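## Task

Take the foam block from the desk and set it in the empty shelf spot labelled 734; the label sits on the shelf edge directly under its spot. Nothing else may leave its shelf, table or counter. The robot must not tip over or finish leaning. The block must stay put on its own without the robot holding it.

## Robot and tools

ROBOT. A simulated Hello Robot Stretch 4, about 1.6 m tall, with a single arm. It has an omni-wheel base (rim within 0.23 m of the base origin), a lift on a mast, a telescoping arm reaching forward, a three-joint wrist (yaw, pitch, roll) and a two-finger gripper. Loose objects may occasionally get nudged by something other than the robot.

FRAMES. The base frame sits on the floor below the base centre: x ahead, y to the left, z upward. hand_pose is reported in this frame and marks the point between the fingers, 0.015 m back from the tips; with all wrist joints at zero its axes line up with the base frame. The printed hand position may be slightly wrong. The odometry frame is where the base frame was when the scene began; its heading runs -3.142 to 3.142, positive leftward.

TOOL execute_actions. Argument actions: a list holding exactly one action (or empty, which only returns state and images). Argument cameras: list of names from head_camera, head_left_camera, head_right_camera, wrist_camera, all; omitted, null or ["all"] gives every camera, [] gives none; an unknown name rejects the call.
An action contains base, joints or both, plus optional pace and contact_limits; alternatively it contains only end_of_arm. Everything in one action starts at once and may finish at different times.
- base: exactly one key, an offset relative to where the base last reported itself. translate_m: straight drive in metres, forward positive, -2 to 2. strafe_m: sideways slide in metres, left positive, -2 to 2. rotate_rad: turn in place in radians, counter-clockwise (left) positive, -3.2 to 3.2.
- joints: absolute joint targets by name, any subset. lift_m 0 to 1.2 m (tolerance ±0.004); arm_m extension 0 to 0.55 m (±0.004); wrist_yaw_rad -1.134 to 4.276 (0 points ahead, positive turns left, 3.14 tucks it back, beyond 3.4 the arm may obstruct); wrist_pitch_rad -1.117 to 4.259 (0 level, 1.57 pointing down, ±0.05); wrist_roll_rad -1.117 to 4.259 (0 keeps fingers level with each other, positive turns clockwise viewed from behind, ±0.02); gripper_m finger gap 0 to 0.08 m (±0.002). A joint target outside its range gets clamped and the result notes it; any other bad value or unknown key rejects the call with no motion.
- pace: "slow", "default", "fast" or "max"; base speed up to 0.1/0.3/0.4/0.6 m/s and turn rate 1/2/3/4 rad/s respectively. With the lift above 0.2 these are reduced further, to 0.3 m/s and 1 rad/s at lift 1.2. Wrist speed does not change with pace.
- contact_limits: only key arm_m, 0 (gentlest) to 0.75 (firmest), default 0.5; how much resistance the arm may meet before halting.
- end_of_arm: "enable_torque" re-powers any wrist or gripper motor that shut off; it then holds its current position.
A joint or base omitted from an action may keep pushing toward an earlier target without the status showing it. Once a result reports a stop, remaining calls in that same reply are skipped.

TOOL wait: seconds 0 to 10; nothing new is commanded; returns state and images like an empty action.
TOOL zoom_image: camera (one of the four) and region [x0, y0, x1, y1] in pixels from the top-left corner, at most 504 by 504; enlarges part of that camera's latest full image.
TOOL read_manual: section "licences"; returns URDF licence text only.
TOOL finished_scene: scene = the current scene's number; ends it irreversibly after the last command settles and reports success.

RESULTS. base_status and joint_status tell how each motion ended: "done" (for the base, wheels turned the full amount even if slipping); "off_target" (stopped short, possibly still pushing); "contact_stop_at_<key>" (met resistance; lift, arm or wheels go slack, a slack lift may sag under load, slack wheels may roll); "limit_stop_at_<name>"; "time_out"; "torque_fault". After these stops the old target is dropped. "limit_stop_at_tilt" means leaning past 6 degrees: lift, arm and wheels go slack and ignore commands until the lean eases. "limit_stop_at_own_body" means a joint was about to hit the robot, likely with the gripper tipped up (pitch below -0.2) and rolled (roll below -0.4 or above 4); moving away is allowed. on_its_own lists things this call did not command; "held at" is the held target, not the position.
lidar_m: 12 distances in metres from the base origin, 30-degree sectors, 1st straight ahead then counter-clockwise (4th left, 7th behind, 10th right); "-" is nothing seen or closer than 0.25 m. It sees from about 0.15 m up, so table tops register; it may miss glass, thin legs, things behind.
wrist_depth_mm: 7x7 grid of median depths, 100 to 2000 mm, read from top-left; "-" is out of range or blocked; the robot's own parts appear.
turned_by_wheels versus turned_by_imu: a gap above roughly 0.1 rad suggests a bump or slip, adding about their difference to the heading error. base_tilt in degrees (forward, right positive) carries a fixed offset up to about 1.5. motor_effort: percent of maximum, positive toward larger joint values, peak in brackets; each has a fixed bias and noise. For wheel_0, wheel_1, wheel_2, positive means turning right. An at-rest effort outside its normal range hints at a load or a push.

GRIPPING. Command a gap smaller than the object to squeeze; after contact the fingers aim just past it. While gripping, gripper_m reads above the command and its effort departs from 0; "off_target" suggests something is held, "done" usually means empty (thin or light items can fool this). Gripper effort held beyond about 50 from 0 shuts the motor off, possibly dropping the load.

CAMERAS. head_camera looks forward and down from the mast top; turn the base to look elsewhere. head_left_camera and head_right_camera are steeper fisheyes that also show the base and arm. wrist_camera looks along the fingers, tips near the bottom.

AVOID. A good first move unfolds the wrist: lift_m 0.4 with wrist_yaw_rad 0. Do not drive or turn carrying over 1 kg with arm_m beyond 0.2, especially at fast or max; steady pushes or pulls, with a high gripper or high contact limit, can tip the robot. Pressing the gripper into things, or more than about 2.7 kg in a level gripper, faults the wrist. A tilt reading that differs from the start may mean a wheel is on something. Avoid drops, slams, knocking items off surfaces and forceful contact; release the object so it rests unsupported before ending.

Each tool is called after "Call:" as name(argument=value, ...), one argument or row to a line, values as JSON.

## Session

Call:
execute_actions(
  actions=[],
)

Scene clock: 0.00 s.
base_odometry: x=+0.000 y=+0.000 heading=+0.000 (m, m, rad; odometry frame)
turned_by_wheels: +0.000 (rad since the last result)
turned_by_imu: +0.000 (rad since the last result)
base_tilt: forward=+1.2 right=-0.1 (deg)
lidar_m: 2.59 1.34 0.73 0.62 0.61 0.71 1.65 1.66 1.82 0.82 0.82 0.93
base_status: not commanded
joint_positions: lift_m=+0.264 arm_m=+0.001 wrist_yaw_rad=+3.124 wrist_pitch_rad=+0.004 wrist_roll_rad=-0.002 gripper_m=+0.040
joint_status: not commanded
motor_effort: lift_m=+21 arm_m=+0 wrist_yaw_rad=+1 wrist_pitch_rad=-9 wrist_roll_rad=+0 gripper_m=+1 wheel_0=+0 wheel_1=+1 wheel_2=+0 (%)
hand_pose: x=-0.0391 y=+0.0911 z=+0.4417 quat_wxyz=(+0.009, -0.002, -0.001, +1.000) (m; base frame)
wrist_depth_mm: - 138 1808 1921 - 741 615 / - 138 1756 1921 - 759 603 / - 128 204 1921 - 750 609 / 111 135 259 1921 - 750 603 / 1464 1618 1756 1863 - 750 603 / 1499 1618 1661 1808 1921 759 597 / 1205 1397 125 1205 113 683 609
pictures: head_camera, head_left_camera, head_right_camera, wrist_camera
Images, in order (width x height): head_camera 420x560, head_left_camera 420x672, head_right_camera 420x672, wrist_camera 616x392.

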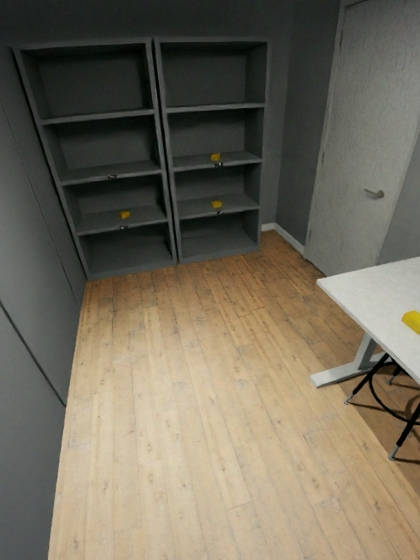

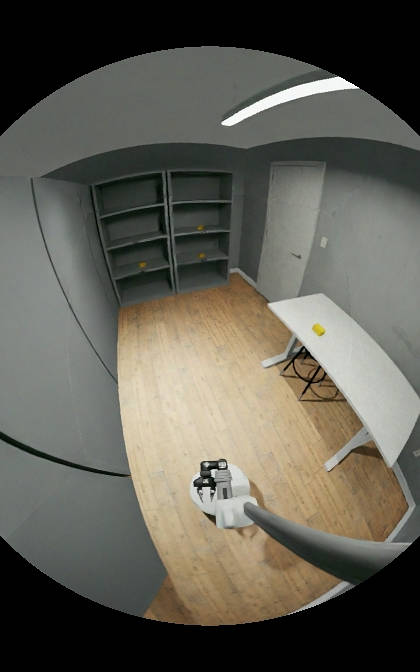

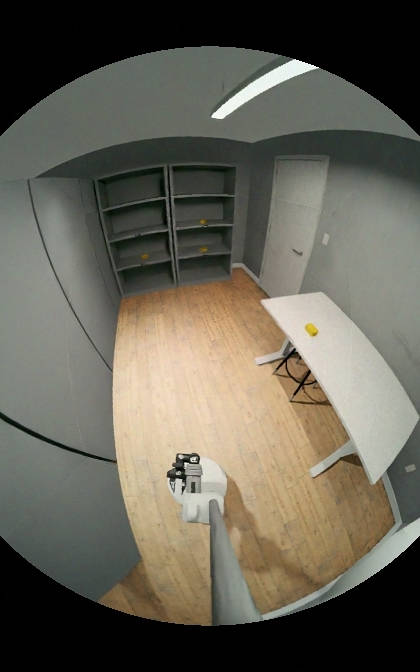

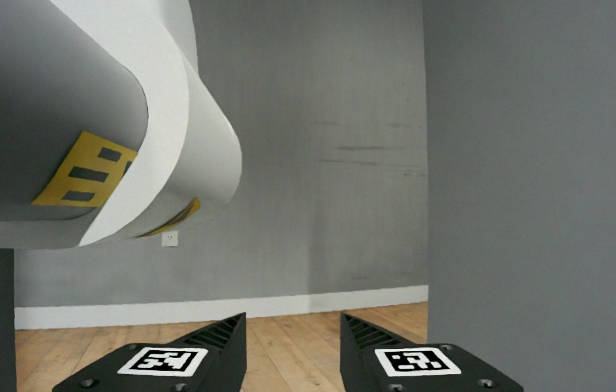

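Call:
execute_actions(
  actions=[
    {"base":{"rotate_rad":-1.32},"joints":{"lift_m":0.7,"wrist_yaw_rad":0,"gripper_m":0.08},"pace":"fast"},
  ],
  cameras=[],
)

Call:
execute_actions(
  actions=[
    {"base":{"strafe_m":0.85},"pace":"fast"},
  ],
  cameras=["head_camera","wrist_camera"],
)

Scene clock: 9.53 s.
base_odometry: x=+0.000 y=+0.000 heading=-1.320 (m, m, rad; odometry frame)
turned_by_wheels: -1.320 (rad since the last result)
turned_by_imu: -1.306 (rad since the last result)
base_tilt: forward=+1.1 right=+0.0 (deg)
lidar_m: 0.82 0.85 1.11 2.58 0.93 0.66 0.61 0.64 0.85 1.65 1.68 0.86
base_status: done
joint_positions: lift_m=+0.700 arm_m=+0.001 wrist_yaw_rad=+0.000 wrist_pitch_rad=+0.004 wrist_roll_rad=-0.002 gripper_m=+0.080
joint_status: all done
motor_effort: lift_m=+24(26) arm_m=+0(0) wrist_yaw_rad=+0(8) wrist_pitch_rad=-9(9) wrist_roll_rad=+0(1) gripper_m=+2(3) wheel_0=+0(7) wheel_1=-1(10) wheel_2=-1(8) (%)
hand_pose: x=+0.3847 y=-0.0874 z=+0.8771 quat_wxyz=(+1.000, -0.001, +0.002, +0.000) (m; base frame)
wrist_depth_mm: 1366 1336 1397 1430 1464 1464 1499 / 1366 1336 1397 1430 1464 1464 1537 / 1366 1366 1366 1464 1397 1464 1537 / 1308 1366 1397 1430 1397 1499 1499 / 1366 1336 1397 1397 1430 1464 1499 / 750 778 798 820 798 1464 1464 / - 119 603 778 145 109 1430
pictures: none
No camera images: the call's "cameras" was empty. Leave "cameras" out to get every camera's image.

Scene clock: 12.93 s.
base_odometry: x=+0.824 y=+0.211 heading=-1.320 (m, m, rad; odometry frame)
turned_by_wheels: +0.000 (rad since the last result)
turned_by_imu: -0.004 (rad since the last result)
base_tilt: forward=+1.1 right=+0.0 (deg)
lidar_m: 0.77 0.79 1.84 1.74 1.01 0.69 0.65 0.68 0.91 2.48 1.20 0.80
base_status: done
joint_positions: lift_m=+0.700 arm_m=+0.001 wrist_yaw_rad=+0.000 wrist_pitch_rad=+0.004 wrist_roll_rad=-0.002 gripper_m=+0.080
joint_status: not commanded
motor_effort: lift_m=+24(24) arm_m=+0(0) wrist_yaw_rad=+2(3) wrist_pitch_rad=-9(8) wrist_roll_rad=-1(1) gripper_m=+1(1) wheel_0=+1(10) wheel_1=+0(11) wheel_2=-1(1) (%)
hand_pose: x=+0.3847 y=-0.0874 z=+0.8771 quat_wxyz=(+1.000, -0.001, +0.002, +0.000) (m; base frame)
wrist_depth_mm: 1281 1308 1336 1336 1397 1430 1464 / 1255 1336 1308 1366 1366 1430 1430 / 1281 1308 1336 1366 1397 1430 1464 / 1255 1308 1308 1366 1430 1430 1464 / 1255 1281 1308 1366 1397 1397 1464 / 1255 891 798 723 809 778 778 / - 120 549 580 144 109 -
pictures: head_camera, wrist_camera
Images, in order (width x height): head_camera 420x560, wrist_camera 616x392.

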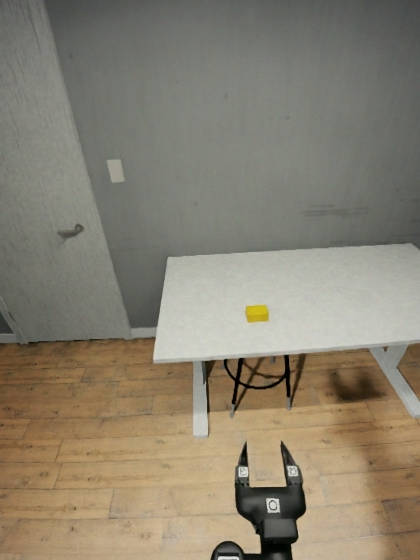

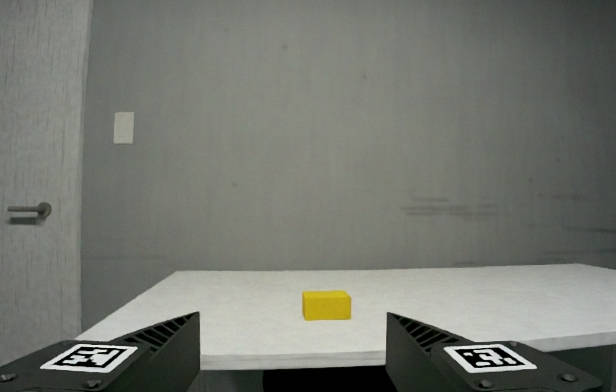

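Call:
execute_actions(
  actions=[
    {"base":{"strafe_m":-0.5},"joints":{"wrist_yaw_rad":1.62,"lift_m":0.62},"pace":"fast"},
  ],
  cameras=[],
)

Call:
execute_actions(
  actions=[
    {"base":{"translate_m":0.3},"joints":{"arm_m":0.41},"pace":"fast"},
  ],
  cameras=["head_camera","wrist_camera"],
)

Scene clock: 24.90 s.
base_odometry: x=+0.339 y=+0.087 heading=-1.320 (m, m, rad; odometry frame)
turned_by_wheels: +0.000 (rad since the last result)
turned_by_imu: +0.003 (rad since the last result)
base_tilt: forward=+1.3 right=-0.1 (deg)
lidar_m: 0.79 0.81 2.17 2.23 0.95 0.66 0.62 0.66 0.89 2.00 2.04 0.84
base_status: done
joint_positions: lift_m=+0.620 arm_m=+0.001 wrist_yaw_rad=+1.620 wrist_pitch_rad=+0.004 wrist_roll_rad=-0.002 gripper_m=+0.080
joint_status: all done
motor_effort: lift_m=+19(23) arm_m=+0(0) wrist_yaw_rad=+2(9) wrist_pitch_rad=-9(9) wrist_roll_rad=-1(2) gripper_m=+2(1) wheel_0=+1(11) wheel_1=+1(10) wheel_2=+0(1) (%)
hand_pose: x=+0.2489 y=+0.2167 z=+0.7975 quat_wxyz=(+0.690, -0.002, +0.001, +0.724) (m; base frame)
wrist_depth_mm: 1336 - - - - - 1863 / 1366 - - - - - 1863 / 1366 - - - - - 1863 / 1397 - - - - - 1808 / 1336 - - - - - 1808 / 1397 1921 - - - - 1863 / - 120 - - 144 109 1808
pictures: none
No camera images: the call's "cameras" was empty. Leave "cameras" out to get every camera's image.

Scene clock: 27.00 s.
base_odometry: x=+0.414 y=-0.204 heading=-1.320 (m, m, rad; odometry frame)
turned_by_wheels: +0.000 (rad since the last result)
turned_by_imu: +0.001 (rad since the last result)
base_tilt: forward=+1.1 right=-0.1 (deg)
lidar_m: 0.51 0.53 0.67 2.25 1.41 0.99 0.93 0.96 1.28 1.95 0.76 0.53
base_status: done
joint_positions: lift_m=+0.620 arm_m=+0.409 wrist_yaw_rad=+1.620 wrist_pitch_rad=+0.004 wrist_roll_rad=-0.002 gripper_m=+0.080
joint_status: all done
motor_effort: lift_m=+19(19) arm_m=+8(8) wrist_yaw_rad=+1(2) wrist_pitch_rad=-8(9) wrist_roll_rad=-1(0) gripper_m=+2(1) wheel_0=-1(4) wheel_1=+1(5) wheel_2=+0(11) (%)
hand_pose: x=+0.6565 y=+0.2167 z=+0.7975 quat_wxyz=(+0.690, -0.002, +0.001, +0.724) (m; base frame)
wrist_depth_mm: - - - - - 1229 931 / - - - - - 1229 946 / - - - - - 1281 904 / - - - - - 1281 917 / - - - - - 1255 891 / - - 500 504 500 488 473 / - 119 314 294 144 109 -
pictures: head_camera, wrist_camera
Images, in order (width x height): head_camera 420x560, wrist_camera 616x392.

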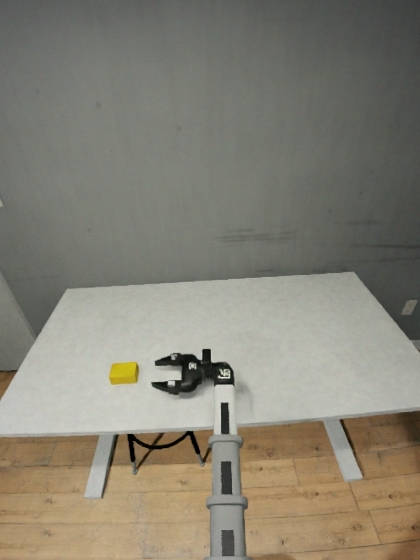

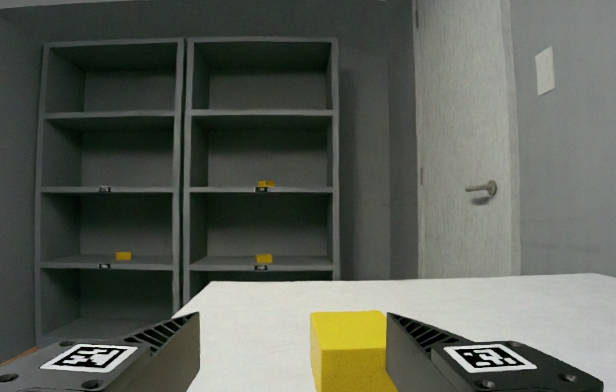

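Call:
execute_actions(
  actions=[
    {"joints":{"arm_m":0.45,"lift_m":0.585}},
  ],
  cameras=["wrist_camera"],
)

Call:
zoom_image(
  camera="wrist_camera",
  region=[40,150,340,290],
)

Scene clock: 31.83 s.
base_odometry: x=+0.414 y=-0.204 heading=-1.320 (m, m, rad; odometry frame)
turned_by_wheels: +0.000 (rad since the last result)
turned_by_imu: +0.000 (rad since the last result)
base_tilt: forward=+1.3 right=-0.1 (deg)
lidar_m: 0.50 0.51 0.69 2.25 1.41 0.99 0.93 0.96 1.27 1.96 0.78 0.53
base_status: not commanded
joint_positions: lift_m=+0.585 arm_m=+0.449 wrist_yaw_rad=+1.620 wrist_pitch_rad=+0.004 wrist_roll_rad=-0.002 gripper_m=+0.080
joint_status: all done
motor_effort: lift_m=+18(17) arm_m=+8(8) wrist_yaw_rad=+2(2) wrist_pitch_rad=-9(8) wrist_roll_rad=+0(1) gripper_m=+1(1) wheel_0=-1(1) wheel_1=+1(0) wheel_2=+1(1) (%)
hand_pose: x=+0.6964 y=+0.2167 z=+0.7626 quat_wxyz=(+0.690, -0.002, +0.001, +0.724) (m; base frame)
wrist_depth_mm: - - - - - 1138 891 / - - - - - 1182 878 / - - - - - 1182 854 / - - - - - 1182 854 / - - - - 1808 1078 809 / - 359 364 235 366 355 349 / - 120 229 232 145 109 -
pictures: wrist_camera
Images, in order (width x height): wrist_camera 616x392.

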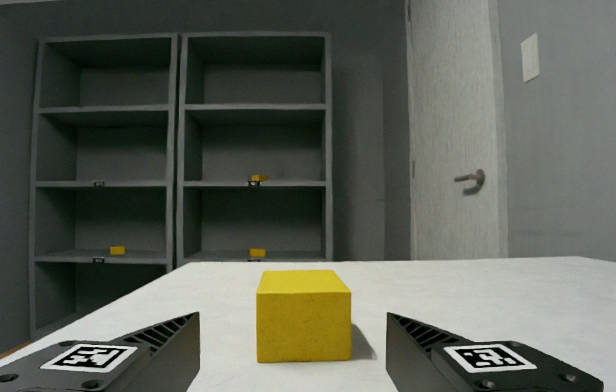

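Region (40, 150, 340, 290) of wrist_camera's 616x392 image, scaled by 1.680; it fills the top 235 rows of this view, and the rest is white.

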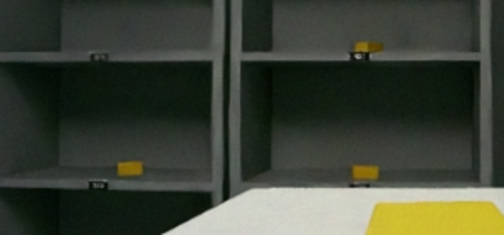

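Call:
execute_actions(
  actions=[
    {"joints":{"wrist_pitch_rad":0.1},"base":{"strafe_m":0.12}},
  ],
  cameras=["wrist_camera"],
)

Call:
execute_actions(
  actions=[
    {"joints":{"gripper_m":0.035}},
  ],
  cameras=[],
)

Call:
execute_actions(
  actions=[
    {"joints":{"lift_m":0.75,"arm_m":0.1}},
  ],
  cameras=["wrist_camera"],
)

Scene clock: 36.90 s.
base_odometry: x=+0.530 y=-0.174 heading=-1.320 (m, m, rad; odometry frame)
turned_by_wheels: +0.000 (rad since the last result)
turned_by_imu: -0.001 (rad since the last result)
base_tilt: forward=+1.1 right=+0.0 (deg)
lidar_m: 0.51 0.50 0.68 2.13 1.42 0.99 0.95 0.96 1.29 2.07 0.78 0.54
base_status: done
joint_positions: lift_m=+0.585 arm_m=+0.449 wrist_yaw_rad=+1.620 wrist_pitch_rad=+0.099 wrist_roll_rad=-0.002 gripper_m=+0.080
joint_status: all done
motor_effort: lift_m=+18(18) arm_m=+8(8) wrist_yaw_rad=+2(4) wrist_pitch_rad=+1(5) wrist_roll_rad=-1(0) gripper_m=+1(1) wheel_0=+0(8) wheel_1=+0(9) wheel_2=-1(4) (%)
hand_pose: x=+0.6965 y=+0.2156 z=+0.7424 quat_wxyz=(+0.689, -0.037, +0.033, +0.723) (m; base frame)
wrist_depth_mm: - - - - - 1138 866 / - - - - - 1138 878 / - - - - - 1182 854 / - - - - - 1182 842 / - 517 452 449 452 445 442 / 246 252 143 132 239 255 250 / - 120 115 116 118 109 -
pictures: wrist_camera
Images, in order (width x height): wrist_camera 616x392.

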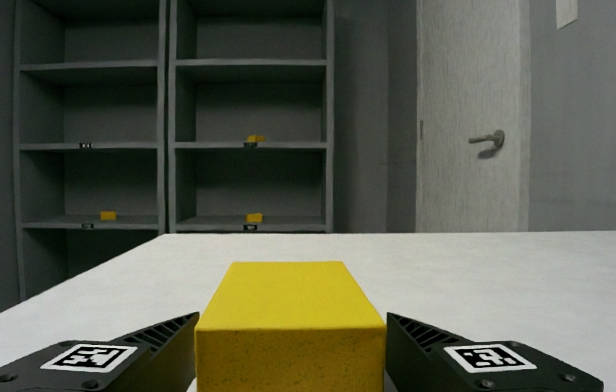

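Scene clock: 37.90 s.
base_odometry: x=+0.530 y=-0.174 heading=-1.320 (m, m, rad; odometry frame)
turned_by_wheels: +0.000 (rad since the last result)
turned_by_imu: +0.000 (rad since the last result)
base_tilt: forward=+1.2 right=+0.1 (deg)
lidar_m: 0.49 0.52 0.67 2.11 1.45 0.99 0.95 0.97 1.30 2.08 0.76 0.52
base_status: not commanded
joint_positions: lift_m=+0.585 arm_m=+0.449 wrist_yaw_rad=+1.620 wrist_pitch_rad=+0.099 wrist_roll_rad=-0.002 gripper_m=+0.059
joint_status: gripper_m off_target (ended at +0.059, target +0.035)
on_its_own: gripper_m is held at +0.053, not at your +0.035, by its contact guard: the fingers met something
motor_effort: lift_m=+18(18) arm_m=+8(8) wrist_yaw_rad=+2(0) wrist_pitch_rad=+0(1) wrist_roll_rad=-1(1) gripper_m=-39(39) wheel_0=+0(0) wheel_1=+0(0) wheel_2=-1(1) (%)
hand_pose: x=+0.6965 y=+0.2156 z=+0.7424 quat_wxyz=(+0.689, -0.037, +0.033, +0.723) (m; base frame)
wrist_depth_mm: - - - - - 1138 891 / - - - - - 1182 866 / - - - - - 1182 842 / - - - - - 1205 842 / - 512 445 452 452 445 442 / 245 252 143 132 240 255 251 / 183 - 115 116 117 194 -
pictures: none
No camera images: the call's "cameras" was empty. Leave "cameras" out to get every camera's image.

Scene clock: 40.07 s.
base_odometry: x=+0.530 y=-0.174 heading=-1.320 (m, m, rad; odometry frame)
turned_by_wheels: +0.000 (rad since the last result)
turned_by_imu: +0.000 (rad since the last result)
base_tilt: forward=+1.2 right=+0.1 (deg)
lidar_m: 0.50 0.54 0.67 2.13 1.41 0.99 0.93 0.97 1.31 2.08 0.76 0.53
base_status: not commanded
joint_positions: lift_m=+0.750 arm_m=+0.101 wrist_yaw_rad=+1.620 wrist_pitch_rad=+0.103 wrist_roll_rad=-0.002 gripper_m=+0.059
joint_status: all done
on_its_own: gripper_m is held at +0.053, not at your +0.035, by its contact guard: the fingers met something
motor_effort: lift_m=+24(25) arm_m=-8(8) wrist_yaw_rad=+1(3) wrist_pitch_rad=-8(9) wrist_roll_rad=+0(2) gripper_m=-39(39) wheel_0=+0(0) wheel_1=+0(0) wheel_2=-1(1) (%)
hand_pose: x=+0.3492 y=+0.2156 z=+0.9061 quat_wxyz=(+0.688, -0.038, +0.035, +0.723) (m; base frame)
wrist_depth_mm: 1921 - - - - 1808 1336 / 1921 - - - - 1921 1255 / - - - - - 1921 1281 / - - - - - 1863 1281 / - - - - - 1863 1308 / 1921 - 143 132 - 1808 1255 / 1808 - 115 116 117 530 508
pictures: wrist_camera
Images, in order (width x height): wrist_camera 616x392.

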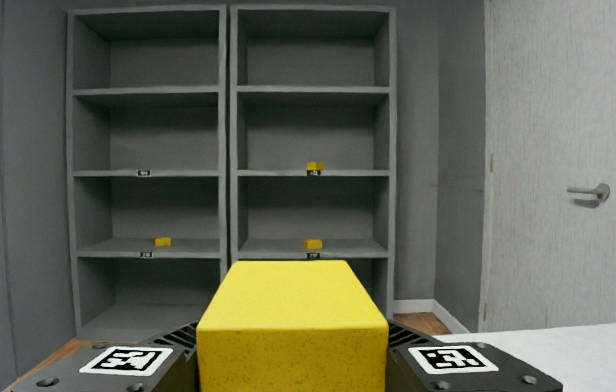

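Call:
execute_actions(
  actions=[
    {"base":{"rotate_rad":1.63},"joints":{"wrist_yaw_rad":0,"lift_m":0.8,"arm_m":0},"pace":"fast"},
  ],
  cameras=[],
)

Call:
execute_actions(
  actions=[
    {"base":{"strafe_m":0.54},"pace":"fast"},
  ],
  cameras=[],
)

Call:
execute_actions(
  actions=[
    {"base":{"translate_m":1.35},"pace":"fast"},
  ],
  cameras=["head_camera","wrist_camera"],
)

Scene clock: 46.30 s.
base_odometry: x=+0.530 y=-0.174 heading=+0.310 (m, m, rad; odometry frame)
turned_by_wheels: +1.630 (rad since the last result)
turned_by_imu: +1.612 (rad since the last result)
base_tilt: forward=+1.3 right=+0.0 (deg)
lidar_m: 2.13 1.32 0.98 0.94 0.98 1.38 2.10 0.72 0.52 0.50 0.52 0.73
base_status: done
joint_positions: lift_m=+0.800 arm_m=+0.002 wrist_yaw_rad=+0.000 wrist_pitch_rad=+0.103 wrist_roll_rad=-0.002 gripper_m=+0.059
joint_status: all done
joint sent to its limit — the command would take arm_m past its lower limit, so that joint was sent only as far as its limit.
on_its_own: gripper_m is held at +0.053, not at your +0.035, by its contact guard: the fingers met something
motor_effort: lift_m=+24(25) arm_m=-8(9) wrist_yaw_rad=+1(7) wrist_pitch_rad=-9(10) wrist_roll_rad=-1(0) gripper_m=-39(39) wheel_0=+0(6) wheel_1=-1(6) wheel_2=+1(7) (%)
hand_pose: x=+0.3849 y=-0.0874 z=+0.9562 quat_wxyz=(+0.999, -0.001, +0.051, +0.000) (m; base frame)
wrist_depth_mm: 1430 - - - - - 1756 / 1537 1921 - - - - 1708 / 1499 - - - - - 1708 / 1537 - - - - - 1756 / 1499 1921 - 1921 - - 1756 / 1464 - 143 131 - - 1756 / 1430 - 114 116 117 - 1618
pictures: none
No camera images: the call's "cameras" was empty. Leave "cameras" out to get every camera's image.

Scene clock: 49.00 s.
base_odometry: x=+0.365 y=+0.340 heading=+0.310 (m, m, rad; odometry frame)
turned_by_wheels: +0.000 (rad since the last result)
turned_by_imu: -0.002 (rad since the last result)
base_tilt: forward=+1.1 right=-0.1 (deg)
lidar_m: 1.51 0.56 0.41 0.39 0.42 0.61 2.09 2.19 1.09 1.03 1.08 2.22
base_status: done
joint_positions: lift_m=+0.800 arm_m=+0.002 wrist_yaw_rad=+0.000 wrist_pitch_rad=+0.103 wrist_roll_rad=-0.002 gripper_m=+0.059
joint_status: not commanded
on_its_own: gripper_m is held at +0.053, not at your +0.035, by its contact guard: the fingers met something
motor_effort: lift_m=+23(23) arm_m=-8(8) wrist_yaw_rad=+0(3) wrist_pitch_rad=-9(9) wrist_roll_rad=-2(0) gripper_m=-40(38) wheel_0=+2(9) wheel_1=+1(9) wheel_2=+0(0) (%)
hand_pose: x=+0.3849 y=-0.0874 z=+0.9562 quat_wxyz=(+0.999, -0.001, +0.051, +0.000) (m; base frame)
wrist_depth_mm: 715 1060 1921 - - - - / 732 1078 1921 - - - - / 732 1078 - - - - - / 741 1098 - - - - - / 723 1098 - - - - - / 741 1078 143 131 1921 - - / 699 - 114 116 117 - -
pictures: none
No camera images: the call's "cameras" was empty. Leave "cameras" out to get every camera's image.

Scene clock: 53.87 s.
base_odometry: x=+1.651 y=+0.752 heading=+0.310 (m, m, rad; odometry frame)
turned_by_wheels: +0.000 (rad since the last result)
turned_by_imu: +0.004 (rad since the last result)
base_tilt: forward=+1.2 right=+0.0 (deg)
lidar_m: 0.77 0.51 0.38 0.36 0.38 0.55 1.81 1.54 1.27 1.82 1.11 0.82
base_status: done
joint_positions: lift_m=+0.800 arm_m=+0.002 wrist_yaw_rad=+0.000 wrist_pitch_rad=+0.103 wrist_roll_rad=-0.002 gripper_m=+0.059
joint_status: not commanded
on_its_own: gripper_m is held at +0.053, not at your +0.035, by its contact guard: the fingers met something
motor_effort: lift_m=+24(24) arm_m=-7(8) wrist_yaw_rad=+0(1) wrist_pitch_rad=-9(9) wrist_roll_rad=-2(2) gripper_m=-39(39) wheel_0=-1(8) wheel_1=+0(5) wheel_2=+2(10) (%)
hand_pose: x=+0.3849 y=-0.0874 z=+0.9562 quat_wxyz=(+0.999, -0.001, +0.051, +0.000) (m; base frame)
wrist_depth_mm: 580 854 991 976 991 878 627 / 585 866 1008 991 991 878 621 / 591 866 1008 1008 1008 904 621 / 569 759 946 991 991 768 591 / 597 878 1025 1008 1042 878 621 / 585 878 143 132 1042 878 615 / 609 - 115 116 117 723 591
pictures: head_camera, wrist_camera
Images, in order (width x height): head_camera 420x560, wrist_camera 616x392.

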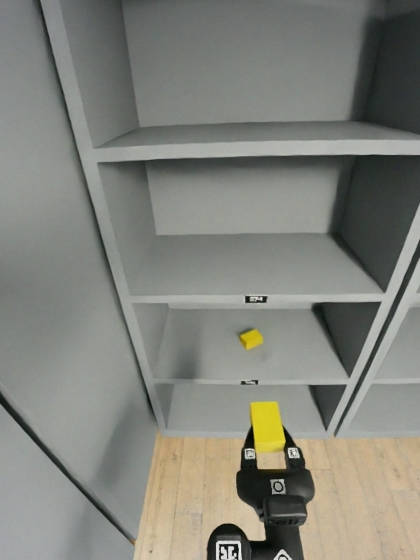

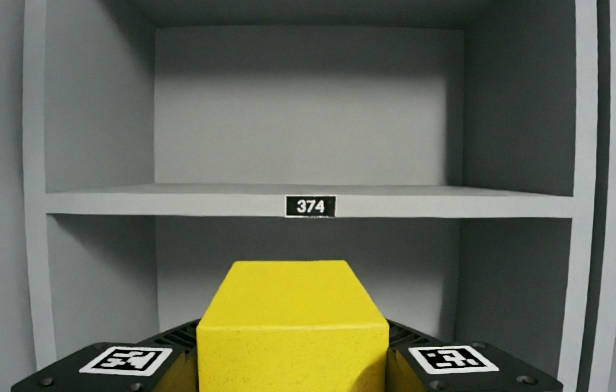

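Call:
execute_actions(
  actions=[
    {"base":{"translate_m":-2},"joints":{"lift_m":0.3},"pace":"max"},
  ],
  cameras=[],
)

Call:
execute_actions(
  actions=[
    {"base":{"translate_m":-0.95},"pace":"max"},
  ],
  cameras=[],
)

Call:
execute_actions(
  actions=[
    {"base":{"rotate_rad":1.57},"pace":"fast"},
  ],
  cameras=["head_camera","head_left_camera"],
)

Scene clock: 64.80 s.
base_odometry: x=-0.254 y=+0.142 heading=+0.310 (m, m, rad; odometry frame)
turned_by_wheels: +0.000 (rad since the last result)
turned_by_imu: -0.005 (rad since the last result)
base_tilt: forward=+1.2 right=-0.1 (deg)
lidar_m: 1.59 0.59 0.44 0.40 0.44 1.51 1.45 1.50 1.90 1.02 1.06 1.51
base_status: done
joint_positions: lift_m=+0.300 arm_m=+0.002 wrist_yaw_rad=+0.000 wrist_pitch_rad=+0.103 wrist_roll_rad=-0.002 gripper_m=+0.059
joint_status: all done
on_its_own: gripper_m is held at +0.053, not at your +0.035, by its contact guard: the fingers met something
motor_effort: lift_m=+20(20) arm_m=-8(7) wrist_yaw_rad=-3(2) wrist_pitch_rad=-10(10) wrist_roll_rad=-1(0) gripper_m=-40(39) wheel_0=+2(8) wheel_1=+0(5) wheel_2=-1(10) (%)
hand_pose: x=+0.3849 y=-0.0874 z=+0.4565 quat_wxyz=(+0.999, -0.001, +0.051, +0.000) (m; base frame)
wrist_depth_mm: 750 1098 - - - - - / 759 1098 - - - - - / 759 1138 - - - - - / 768 1138 - - - - - / 768 1138 - - - - - / 759 1118 143 131 1336 1430 1397 / 715 - 115 116 117 1098 1025
pictures: none
No camera images: the call's "cameras" was empty. Leave "cameras" out to get every camera's image.

Scene clock: 68.03 s.
base_odometry: x=-1.159 y=-0.147 heading=+0.310 (m, m, rad; odometry frame)
turned_by_wheels: +0.000 (rad since the last result)
turned_by_imu: -0.002 (rad since the last result)
base_tilt: forward=+1.1 right=+0.0 (deg)
lidar_m: 1.66 0.66 0.70 1.88 0.70 0.52 0.49 0.51 0.72 1.82 1.25 1.48
base_status: done
joint_positions: lift_m=+0.300 arm_m=+0.002 wrist_yaw_rad=+0.000 wrist_pitch_rad=+0.103 wrist_roll_rad=-0.002 gripper_m=+0.059
joint_status: not commanded
on_its_own: gripper_m is held at +0.053, not at your +0.035, by its contact guard: the fingers met something
motor_effort: lift_m=+20(20) arm_m=-8(8) wrist_yaw_rad=+0(0) wrist_pitch_rad=-9(10) wrist_roll_rad=+0(1) gripper_m=-39(38) wheel_0=+0(7) wheel_1=+1(5) wheel_2=+0(14) (%)
hand_pose: x=+0.3848 y=-0.0874 z=+0.4565 quat_wxyz=(+0.999, -0.001, +0.051, +0.000) (m; base frame)
wrist_depth_mm: 778 1138 - - - - - / 778 1182 - - - - - / 788 1182 - - - - 1808 / 798 1182 - - - - - / 798 1182 - - - - 1808 / 788 1182 143 132 1336 1430 1430 / 750 - 115 116 117 1078 1060
pictures: none
No camera images: the call's "cameras" was empty. Leave "cameras" out to get every camera's image.

Scene clock: 69.77 s.
base_odometry: x=-1.159 y=-0.147 heading=+1.880 (m, m, rad; odometry frame)
turned_by_wheels: +1.570 (rad since the last result)
turned_by_imu: +1.553 (rad since the last result)
base_tilt: forward=+1.2 right=-0.1 (deg)
lidar_m: 1.79 0.69 0.50 0.48 0.52 0.74 1.81 1.25 1.50 1.59 0.67 0.70
base_status: done
joint_positions: lift_m=+0.300 arm_m=+0.002 wrist_yaw_rad=+0.000 wrist_pitch_rad=+0.103 wrist_roll_rad=-0.002 gripper_m=+0.059
joint_status: not commanded
on_its_own: gripper_m is held at +0.053, not at your +0.035, by its contact guard: the fingers met something
motor_effort: lift_m=+20(20) arm_m=-8(8) wrist_yaw_rad=+0(0) wrist_pitch_rad=-10(10) wrist_roll_rad=-1(0) gripper_m=-38(38) wheel_0=-1(5) wheel_1=+1(7) wheel_2=+0(10) (%)
hand_pose: x=+0.3849 y=-0.0874 z=+0.4565 quat_wxyz=(+0.999, -0.001, +0.051, +0.000) (m; base frame)
wrist_depth_mm: 831 1229 1661 1618 1618 1576 627 / 842 1229 1618 1618 1618 1618 621 / 854 1255 1618 1661 1661 1618 621 / 866 1281 1708 1661 1661 1661 621 / 866 1255 1661 1618 1708 1661 627 / 854 1205 143 131 1336 1430 615 / 809 - 115 116 117 1138 591
pictures: head_camera, head_left_camera
Images, in order (width x height): head_camera 420x560, head_left_camera 420x672.

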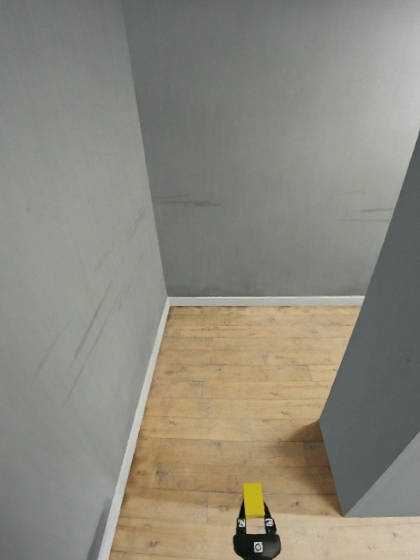

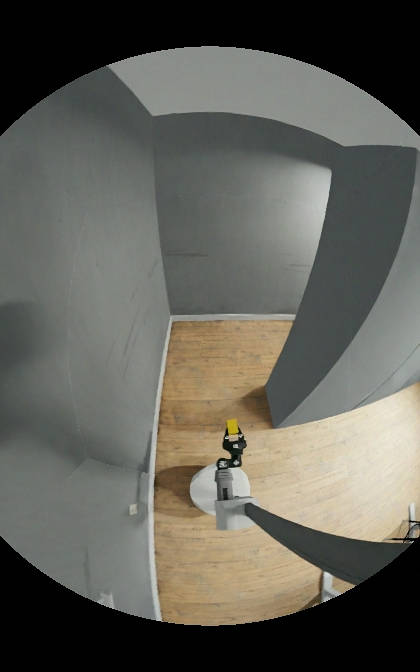

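Call:
execute_actions(
  actions=[
    {"base":{"rotate_rad":-3.17},"pace":"fast"},
  ],
  cameras=[],
)

Call:
execute_actions(
  actions=[
    {"base":{"translate_m":-1.53},"pace":"max"},
  ],
  cameras=[],
)

Call:
execute_actions(
  actions=[
    {"base":{"strafe_m":1.3},"pace":"max"},
  ],
  cameras=["head_camera","head_left_camera"],
)

Scene clock: 77.90 s.
base_odometry: x=-1.159 y=-0.147 heading=-1.290 (m, m, rad; odometry frame)
turned_by_wheels: -3.170 (rad since the last result)
turned_by_imu: -3.135 (rad since the last result)
base_tilt: forward=+1.2 right=-0.1 (deg)
lidar_m: 1.80 1.25 1.42 1.95 0.65 0.69 1.91 0.73 0.52 0.49 0.52 0.68
base_status: done
joint_positions: lift_m=+0.300 arm_m=+0.002 wrist_yaw_rad=+0.000 wrist_pitch_rad=+0.103 wrist_roll_rad=-0.002 gripper_m=+0.059
joint_status: not commanded
on_its_own: gripper_m is held at +0.053, not at your +0.035, by its contact guard: the fingers met something
motor_effort: lift_m=+21(21) arm_m=-8(8) wrist_yaw_rad=+3(3) wrist_pitch_rad=-9(9) wrist_roll_rad=-1(4) gripper_m=-39(39) wheel_0=+1(6) wheel_1=+0(12) wheel_2=-1(8) (%)
hand_pose: x=+0.3849 y=-0.0875 z=+0.4564 quat_wxyz=(+0.999, -0.001, +0.051, +0.000) (m; base frame)
wrist_depth_mm: 1464 1537 1537 1499 1464 750 559 / 1499 1537 1499 1537 1464 788 569 / 1499 1537 1499 1537 1430 788 574 / 1499 1537 1576 1537 1464 798 580 / 1499 1576 1537 1618 1464 798 574 / 1366 1366 143 131 1138 798 569 / 1008 - 115 116 117 676 554
pictures: none
No camera images: the call's "cameras" was empty. Leave "cameras" out to get every camera's image.

Scene clock: 82.13 s.
base_odometry: x=-1.582 y=+1.323 heading=-1.290 (m, m, rad; odometry frame)
turned_by_wheels: +0.000 (rad since the last result)
turned_by_imu: -0.004 (rad since the last result)
base_tilt: forward=+1.2 right=-0.1 (deg)
lidar_m: 1.92 0.74 0.84 1.72 0.55 0.40 0.35 0.39 0.54 0.52 0.54 0.76
base_status: done
joint_positions: lift_m=+0.300 arm_m=+0.002 wrist_yaw_rad=+0.000 wrist_pitch_rad=+0.103 wrist_roll_rad=-0.002 gripper_m=+0.059
joint_status: not commanded
on_its_own: gripper_m is held at +0.053, not at your +0.035, by its contact guard: the fingers met something
motor_effort: lift_m=+21(21) arm_m=-8(8) wrist_yaw_rad=+0(2) wrist_pitch_rad=-10(10) wrist_roll_rad=-3(1) gripper_m=-39(39) wheel_0=+1(6) wheel_1=+0(6) wheel_2=+1(16) (%)
hand_pose: x=+0.3849 y=-0.0874 z=+0.4564 quat_wxyz=(+0.999, -0.001, +0.051, +0.000) (m; base frame)
wrist_depth_mm: - - - - 1576 854 627 / - - - - 1576 854 627 / - - - - 1537 878 627 / - - - - 1576 854 627 / - - - - 1537 878 627 / 1281 1397 143 132 1205 854 615 / 809 - 115 116 117 723 603
pictures: none
No camera images: the call's "cameras" was empty. Leave "cameras" out to get every camera's image.

Scene clock: 85.80 s.
base_odometry: x=-0.333 y=+1.683 heading=-1.290 (m, m, rad; odometry frame)
turned_by_wheels: +0.000 (rad since the last result)
turned_by_imu: -0.006 (rad since the last result)
base_tilt: forward=+1.2 right=+0.0 (deg)
lidar_m: 0.54 0.58 0.77 1.94 0.61 0.42 0.40 0.41 0.58 1.46 0.83 0.58
base_status: done
joint_positions: lift_m=+0.300 arm_m=+0.002 wrist_yaw_rad=+0.000 wrist_pitch_rad=+0.103 wrist_roll_rad=-0.002 gripper_m=+0.059
joint_status: not commanded
on_its_own: gripper_m is held at +0.053, not at your +0.035, by its contact guard: the fingers met something
motor_effort: lift_m=+21(21) arm_m=-8(8) wrist_yaw_rad=+0(2) wrist_pitch_rad=-9(9) wrist_roll_rad=-1(1) gripper_m=-39(39) wheel_0=+1(9) wheel_1=+1(14) wheel_2=+1(3) (%)
hand_pose: x=+0.3849 y=-0.0874 z=+0.4564 quat_wxyz=(+0.999, -0.001, +0.051, +0.000) (m; base frame)
wrist_depth_mm: 315 320 759 768 788 788 798 / 317 324 759 778 778 798 809 / 322 329 668 788 788 788 820 / 324 327 334 340 343 349 351 / 327 332 668 798 809 809 831 / 330 336 143 132 820 820 842 / 332 - 114 116 117 831 854
pictures: head_camera, head_left_camera
Images, in order (width x height): head_camera 420x560, head_left_camera 420x672.

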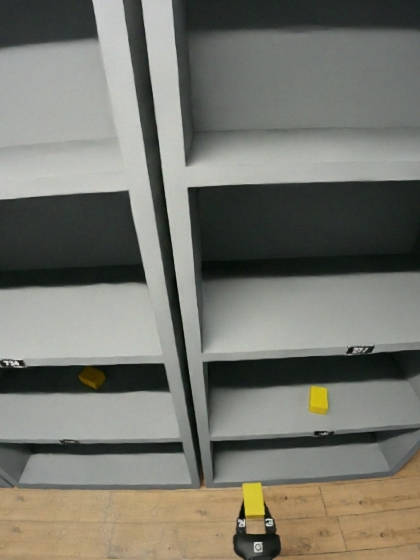

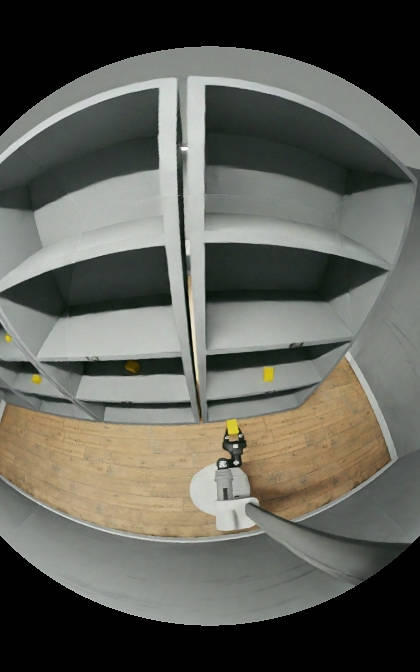

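Call:
zoom_image(
  camera="head_camera",
  region=[0,330,420,380],
)

Region (0, 330, 420, 380) of head_camera's 420x560 image, scaled by 1.200, with more detail than that image has; it fills the top 60 rows of this view, and the rest is white.

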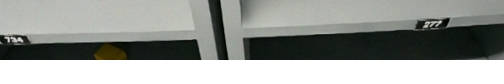

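Call:
execute_actions(
  actions=[
    {"base":{"rotate_rad":0.04}},
  ],
  cameras=[],
)

Call:
execute_actions(
  actions=[
    {"base":{"strafe_m":0.57},"joints":{"lift_m":0.88},"pace":"fast"},
  ],
  cameras=["head_camera","wrist_camera"],
)

Scene clock: 93.63 s.
base_odometry: x=-0.333 y=+1.683 heading=-1.250 (m, m, rad; odometry frame)
turned_by_wheels: +0.040 (rad since the last result)
turned_by_imu: +0.039 (rad since the last result)
base_tilt: forward=+1.1 right=-0.1 (deg)
lidar_m: 0.54 0.57 0.81 1.66 0.59 0.42 0.40 0.43 0.60 1.71 0.77 0.57
base_status: done
joint_positions: lift_m=+0.300 arm_m=+0.002 wrist_yaw_rad=+0.000 wrist_pitch_rad=+0.103 wrist_roll_rad=-0.002 gripper_m=+0.059
joint_status: not commanded
on_its_own: gripper_m is held at +0.053, not at your +0.035, by its contact guard: the fingers met something
motor_effort: lift_m=+21(21) arm_m=-7(8) wrist_yaw_rad=+1(2) wrist_pitch_rad=-10(10) wrist_roll_rad=+1(2) gripper_m=-38(40) wheel_0=-2(4) wheel_1=-1(2) wheel_2=+0(3) (%)
hand_pose: x=+0.3849 y=-0.0874 z=+0.4564 quat_wxyz=(+0.999, -0.001, +0.051, +0.000) (m; base frame)
wrist_depth_mm: 320 322 574 768 759 768 778 / 324 324 597 768 768 788 778 / 327 330 517 778 788 778 404 / 327 330 332 334 336 340 342 / 330 334 521 778 809 809 798 / 778 338 143 132 798 798 798 / 788 - 114 116 117 809 820
pictures: none
No camera images: the call's "cameras" was empty. Leave "cameras" out to get every camera's image.

Scene clock: 96.30 s.
base_odometry: x=+0.208 y=+1.863 heading=-1.250 (m, m, rad; odometry frame)
turned_by_wheels: +0.000 (rad since the last result)
turned_by_imu: -0.003 (rad since the last result)
base_tilt: forward=+1.2 right=-0.1 (deg)
lidar_m: 0.54 0.57 0.79 1.67 0.61 0.43 0.40 0.43 0.61 1.70 0.79 0.57
base_status: done
joint_positions: lift_m=+0.880 arm_m=+0.002 wrist_yaw_rad=+0.000 wrist_pitch_rad=+0.103 wrist_roll_rad=-0.002 gripper_m=+0.059
joint_status: all done
on_its_own: gripper_m is held at +0.053, not at your +0.035, by its contact guard: the fingers met something
motor_effort: lift_m=+24(26) arm_m=-8(8) wrist_yaw_rad=+0(0) wrist_pitch_rad=-9(9) wrist_roll_rad=-1(2) gripper_m=-39(39) wheel_0=+0(9) wheel_1=-1(9) wheel_2=-1(0) (%)
hand_pose: x=+0.3849 y=-0.0874 z=+1.0362 quat_wxyz=(+0.999, -0.001, +0.051, +0.000) (m; base frame)
wrist_depth_mm: 715 750 759 759 759 668 492 / 723 750 768 778 768 683 484 / 732 768 768 788 778 691 492 / 732 768 778 788 788 691 492 / 512 525 539 549 549 544 469 / 336 338 143 132 343 347 349 / 683 - 115 116 117 574 466
pictures: head_camera, wrist_camera
Images, in order (width x height): head_camera 420x560, wrist_camera 616x392.

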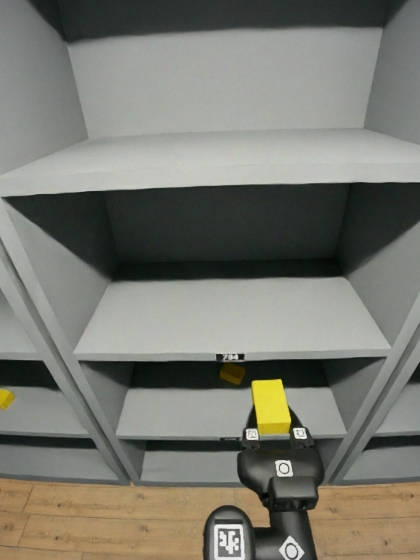

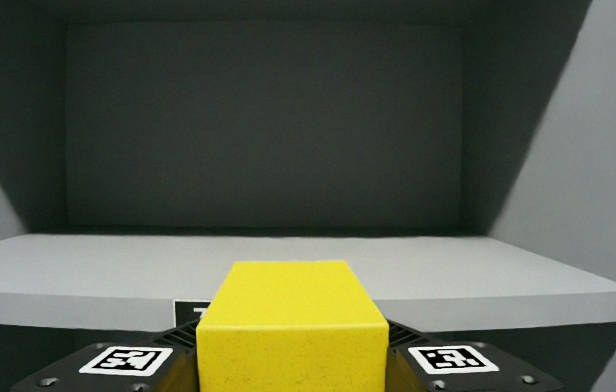

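Call:
execute_actions(
  actions=[
    {"base":{"strafe_m":0.065},"joints":{"lift_m":0.89}},
  ],
  cameras=[],
)

Call:
execute_actions(
  actions=[
    {"joints":{"arm_m":0.36}},
  ],
  cameras=["wrist_camera"],
)

Scene clock: 102.03 s.
base_odometry: x=+0.269 y=+1.883 heading=-1.250 (m, m, rad; odometry frame)
turned_by_wheels: +0.000 (rad since the last result)
turned_by_imu: +0.000 (rad since the last result)
base_tilt: forward=+1.2 right=-0.1 (deg)
lidar_m: 0.54 0.57 0.79 1.68 0.59 0.43 0.41 0.43 0.62 1.70 0.78 0.58
base_status: done
joint_positions: lift_m=+0.890 arm_m=+0.002 wrist_yaw_rad=+0.000 wrist_pitch_rad=+0.103 wrist_roll_rad=-0.002 gripper_m=+0.059
joint_status: all done
on_its_own: gripper_m is held at +0.053, not at your +0.035, by its contact guard: the fingers met something
motor_effort: lift_m=+24(26) arm_m=-7(8) wrist_yaw_rad=-1(3) wrist_pitch_rad=-10(10) wrist_roll_rad=-2(1) gripper_m=-39(39) wheel_0=+1(7) wheel_1=-2(7) wheel_2=-1(0) (%)
hand_pose: x=+0.3849 y=-0.0874 z=+1.0461 quat_wxyz=(+0.999, -0.001, +0.051, +0.000) (m; base frame)
wrist_depth_mm: 621 759 768 768 768 732 580 / 634 759 750 768 768 778 574 / 634 759 768 768 788 768 580 / 640 768 778 788 788 798 580 / 564 569 585 597 597 591 535 / 336 336 143 131 345 347 347 / 597 - 115 116 117 683 554
pictures: none
No camera images: the call's "cameras" was empty. Leave "cameras" out to get every camera's image.

Scene clock: 104.20 s.
base_odometry: x=+0.269 y=+1.883 heading=-1.250 (m, m, rad; odometry frame)
turned_by_wheels: +0.000 (rad since the last result)
turned_by_imu: +0.000 (rad since the last result)
base_tilt: forward=+1.3 right=+0.1 (deg)
lidar_m: 0.54 0.57 0.78 1.68 0.57 0.44 0.40 0.43 0.60 1.68 0.79 0.57
base_status: not commanded
joint_positions: lift_m=+0.890 arm_m=+0.359 wrist_yaw_rad=+0.000 wrist_pitch_rad=+0.103 wrist_roll_rad=-0.002 gripper_m=+0.059
joint_status: all done
on_its_own: gripper_m is held at +0.053, not at your +0.035, by its contact guard: the fingers met something
motor_effort: lift_m=+24(24) arm_m=+8(9) wrist_yaw_rad=+1(0) wrist_pitch_rad=-10(10) wrist_roll_rad=+0(1) gripper_m=-39(39) wheel_0=+1(1) wheel_1=-2(2) wheel_2=-1(1) (%)
hand_pose: x=+0.7411 y=-0.0874 z=+1.0461 quat_wxyz=(+0.999, -0.001, +0.051, +0.000) (m; base frame)
wrist_depth_mm: 413 410 418 418 421 427 430 / 413 415 418 424 430 430 427 / 418 418 427 430 433 433 433 / 424 424 427 430 433 439 442 / 427 430 433 433 439 442 442 / 320 327 144 132 315 336 330 / 240 - 114 116 117 257 246
pictures: wrist_camera
Images, in order (width x height): wrist_camera 616x392.

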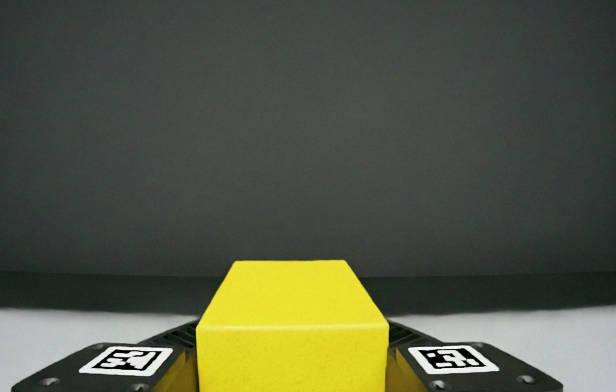

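Ratio 1.31 × 0.09 → lower about 0.026.

Call:
execute_actions(
  actions=[
    {"joints":{"lift_m":0.865},"pace":"slow"},
  ],
  cameras=[],
)

Call:
execute_actions(
  actions=[
    {"joints":{"gripper_m":0.08}},
  ],
  cameras=[],
)

Call:
execute_actions(
  actions=[
    {"joints":{"arm_m":0.1}},
  ],
  cameras=["head_camera"],
)

Call:
finished_scene(
  scene=1,
)

Scene clock: 109.37 s.
base_odometry: x=+0.269 y=+1.883 heading=-1.250 (m, m, rad; odometry frame)
turned_by_wheels: +0.000 (rad since the last result)
turned_by_imu: +0.000 (rad since the last result)
base_tilt: forward=+1.2 right=+0.0 (deg)
lidar_m: 0.54 0.56 0.78 1.66 0.58 0.43 0.40 0.43 0.60 1.68 0.78 0.57
base_status: not commanded
joint_positions: lift_m=+0.865 arm_m=+0.359 wrist_yaw_rad=+0.000 wrist_pitch_rad=+0.103 wrist_roll_rad=-0.002 gripper_m=+0.059
joint_status: all done
on_its_own: gripper_m is held at +0.053, not at your +0.035, by its contact guard: the fingers met something
motor_effort: lift_m=+18(24) arm_m=+8(8) wrist_yaw_rad=-1(2) wrist_pitch_rad=-10(10) wrist_roll_rad=-1(1) gripper_m=-39(39) wheel_0=+1(1) wheel_1=-2(2) wheel_2=+0(1) (%)
hand_pose: x=+0.7411 y=-0.0874 z=+1.0217 quat_wxyz=(+0.999, -0.001, +0.051, +0.000) (m; base frame)
wrist_depth_mm: 413 415 418 421 424 427 427 / 413 418 421 424 424 430 433 / 418 421 427 430 433 433 436 / 421 427 433 433 433 439 439 / 427 427 433 433 436 439 442 / 256 264 143 131 252 270 266 / 193 - 114 116 117 206 -
pictures: none
No camera images: the call's "cameras" was empty. Leave "cameras" out to get every camera's image.

Scene clock: 110.30 s.
base_odometry: x=+0.269 y=+1.883 heading=-1.250 (m, m, rad; odometry frame)
turned_by_wheels: +0.000 (rad since the last result)
turned_by_imu: +0.000 (rad since the last result)
base_tilt: forward=+1.1 right=-0.1 (deg)
lidar_m: 0.54 0.56 0.80 1.65 0.59 0.43 0.40 0.42 0.59 1.68 0.79 0.57
base_status: not commanded
joint_positions: lift_m=+0.865 arm_m=+0.359 wrist_yaw_rad=+0.000 wrist_pitch_rad=+0.103 wrist_roll_rad=-0.002 gripper_m=+0.080
joint_status: all done
motor_effort: lift_m=+18(18) arm_m=+8(8) wrist_yaw_rad=+0(1) wrist_pitch_rad=-10(9) wrist_roll_rad=+0(0) gripper_m=+2(37) wheel_0=+1(1) wheel_1=-2(2) wheel_2=-1(1) (%)
hand_pose: x=+0.7411 y=-0.0874 z=+1.0217 quat_wxyz=(+0.999, -0.001, +0.051, +0.000) (m; base frame)
wrist_depth_mm: 413 415 418 418 424 421 430 / 415 418 418 427 430 430 433 / 418 421 427 427 430 430 436 / 424 424 430 430 436 442 439 / 427 430 430 430 436 439 445 / 256 264 161 149 273 270 266 / - 119 113 114 116 109 -
pictures: none
No camera images: the call's "cameras" was empty. Leave "cameras" out to get every camera's image.

Scene clock: 112.20 s.
base_odometry: x=+0.269 y=+1.883 heading=-1.250 (m, m, rad; odometry frame)
turned_by_wheels: +0.000 (rad since the last result)
turned_by_imu: +0.000 (rad since the last result)
base_tilt: forward=+1.2 right=-0.1 (deg)
lidar_m: 0.54 0.58 0.79 1.69 0.60 0.43 0.41 0.42 0.61 1.70 0.81 0.57
base_status: not commanded
joint_positions: lift_m=+0.865 arm_m=+0.101 wrist_yaw_rad=+0.000 wrist_pitch_rad=+0.103 wrist_roll_rad=-0.002 gripper_m=+0.080
joint_status: all done
motor_effort: lift_m=+18(18) arm_m=-8(8) wrist_yaw_rad=+2(0) wrist_pitch_rad=-10(9) wrist_roll_rad=-2(1) gripper_m=+2(2) wheel_0=+1(1) wheel_1=-2(2) wheel_2=+0(0) (%)
hand_pose: x=+0.4839 y=-0.0874 z=+1.0217 quat_wxyz=(+0.999, -0.001, +0.051, +0.000) (m; base frame)
wrist_depth_mm: 621 661 661 668 676 676 580 / 627 668 668 676 676 676 574 / 640 668 676 668 683 691 580 / 640 683 691 683 691 699 585 / 439 452 462 373 469 469 462 / 260 268 276 278 277 276 270 / - 120 238 240 144 109 -
pictures: head_camera
Images, in order (width x height): head_camera 420x560.

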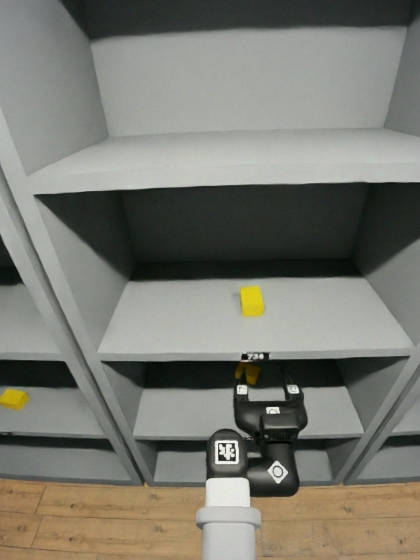

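The scene is finished: the task was done.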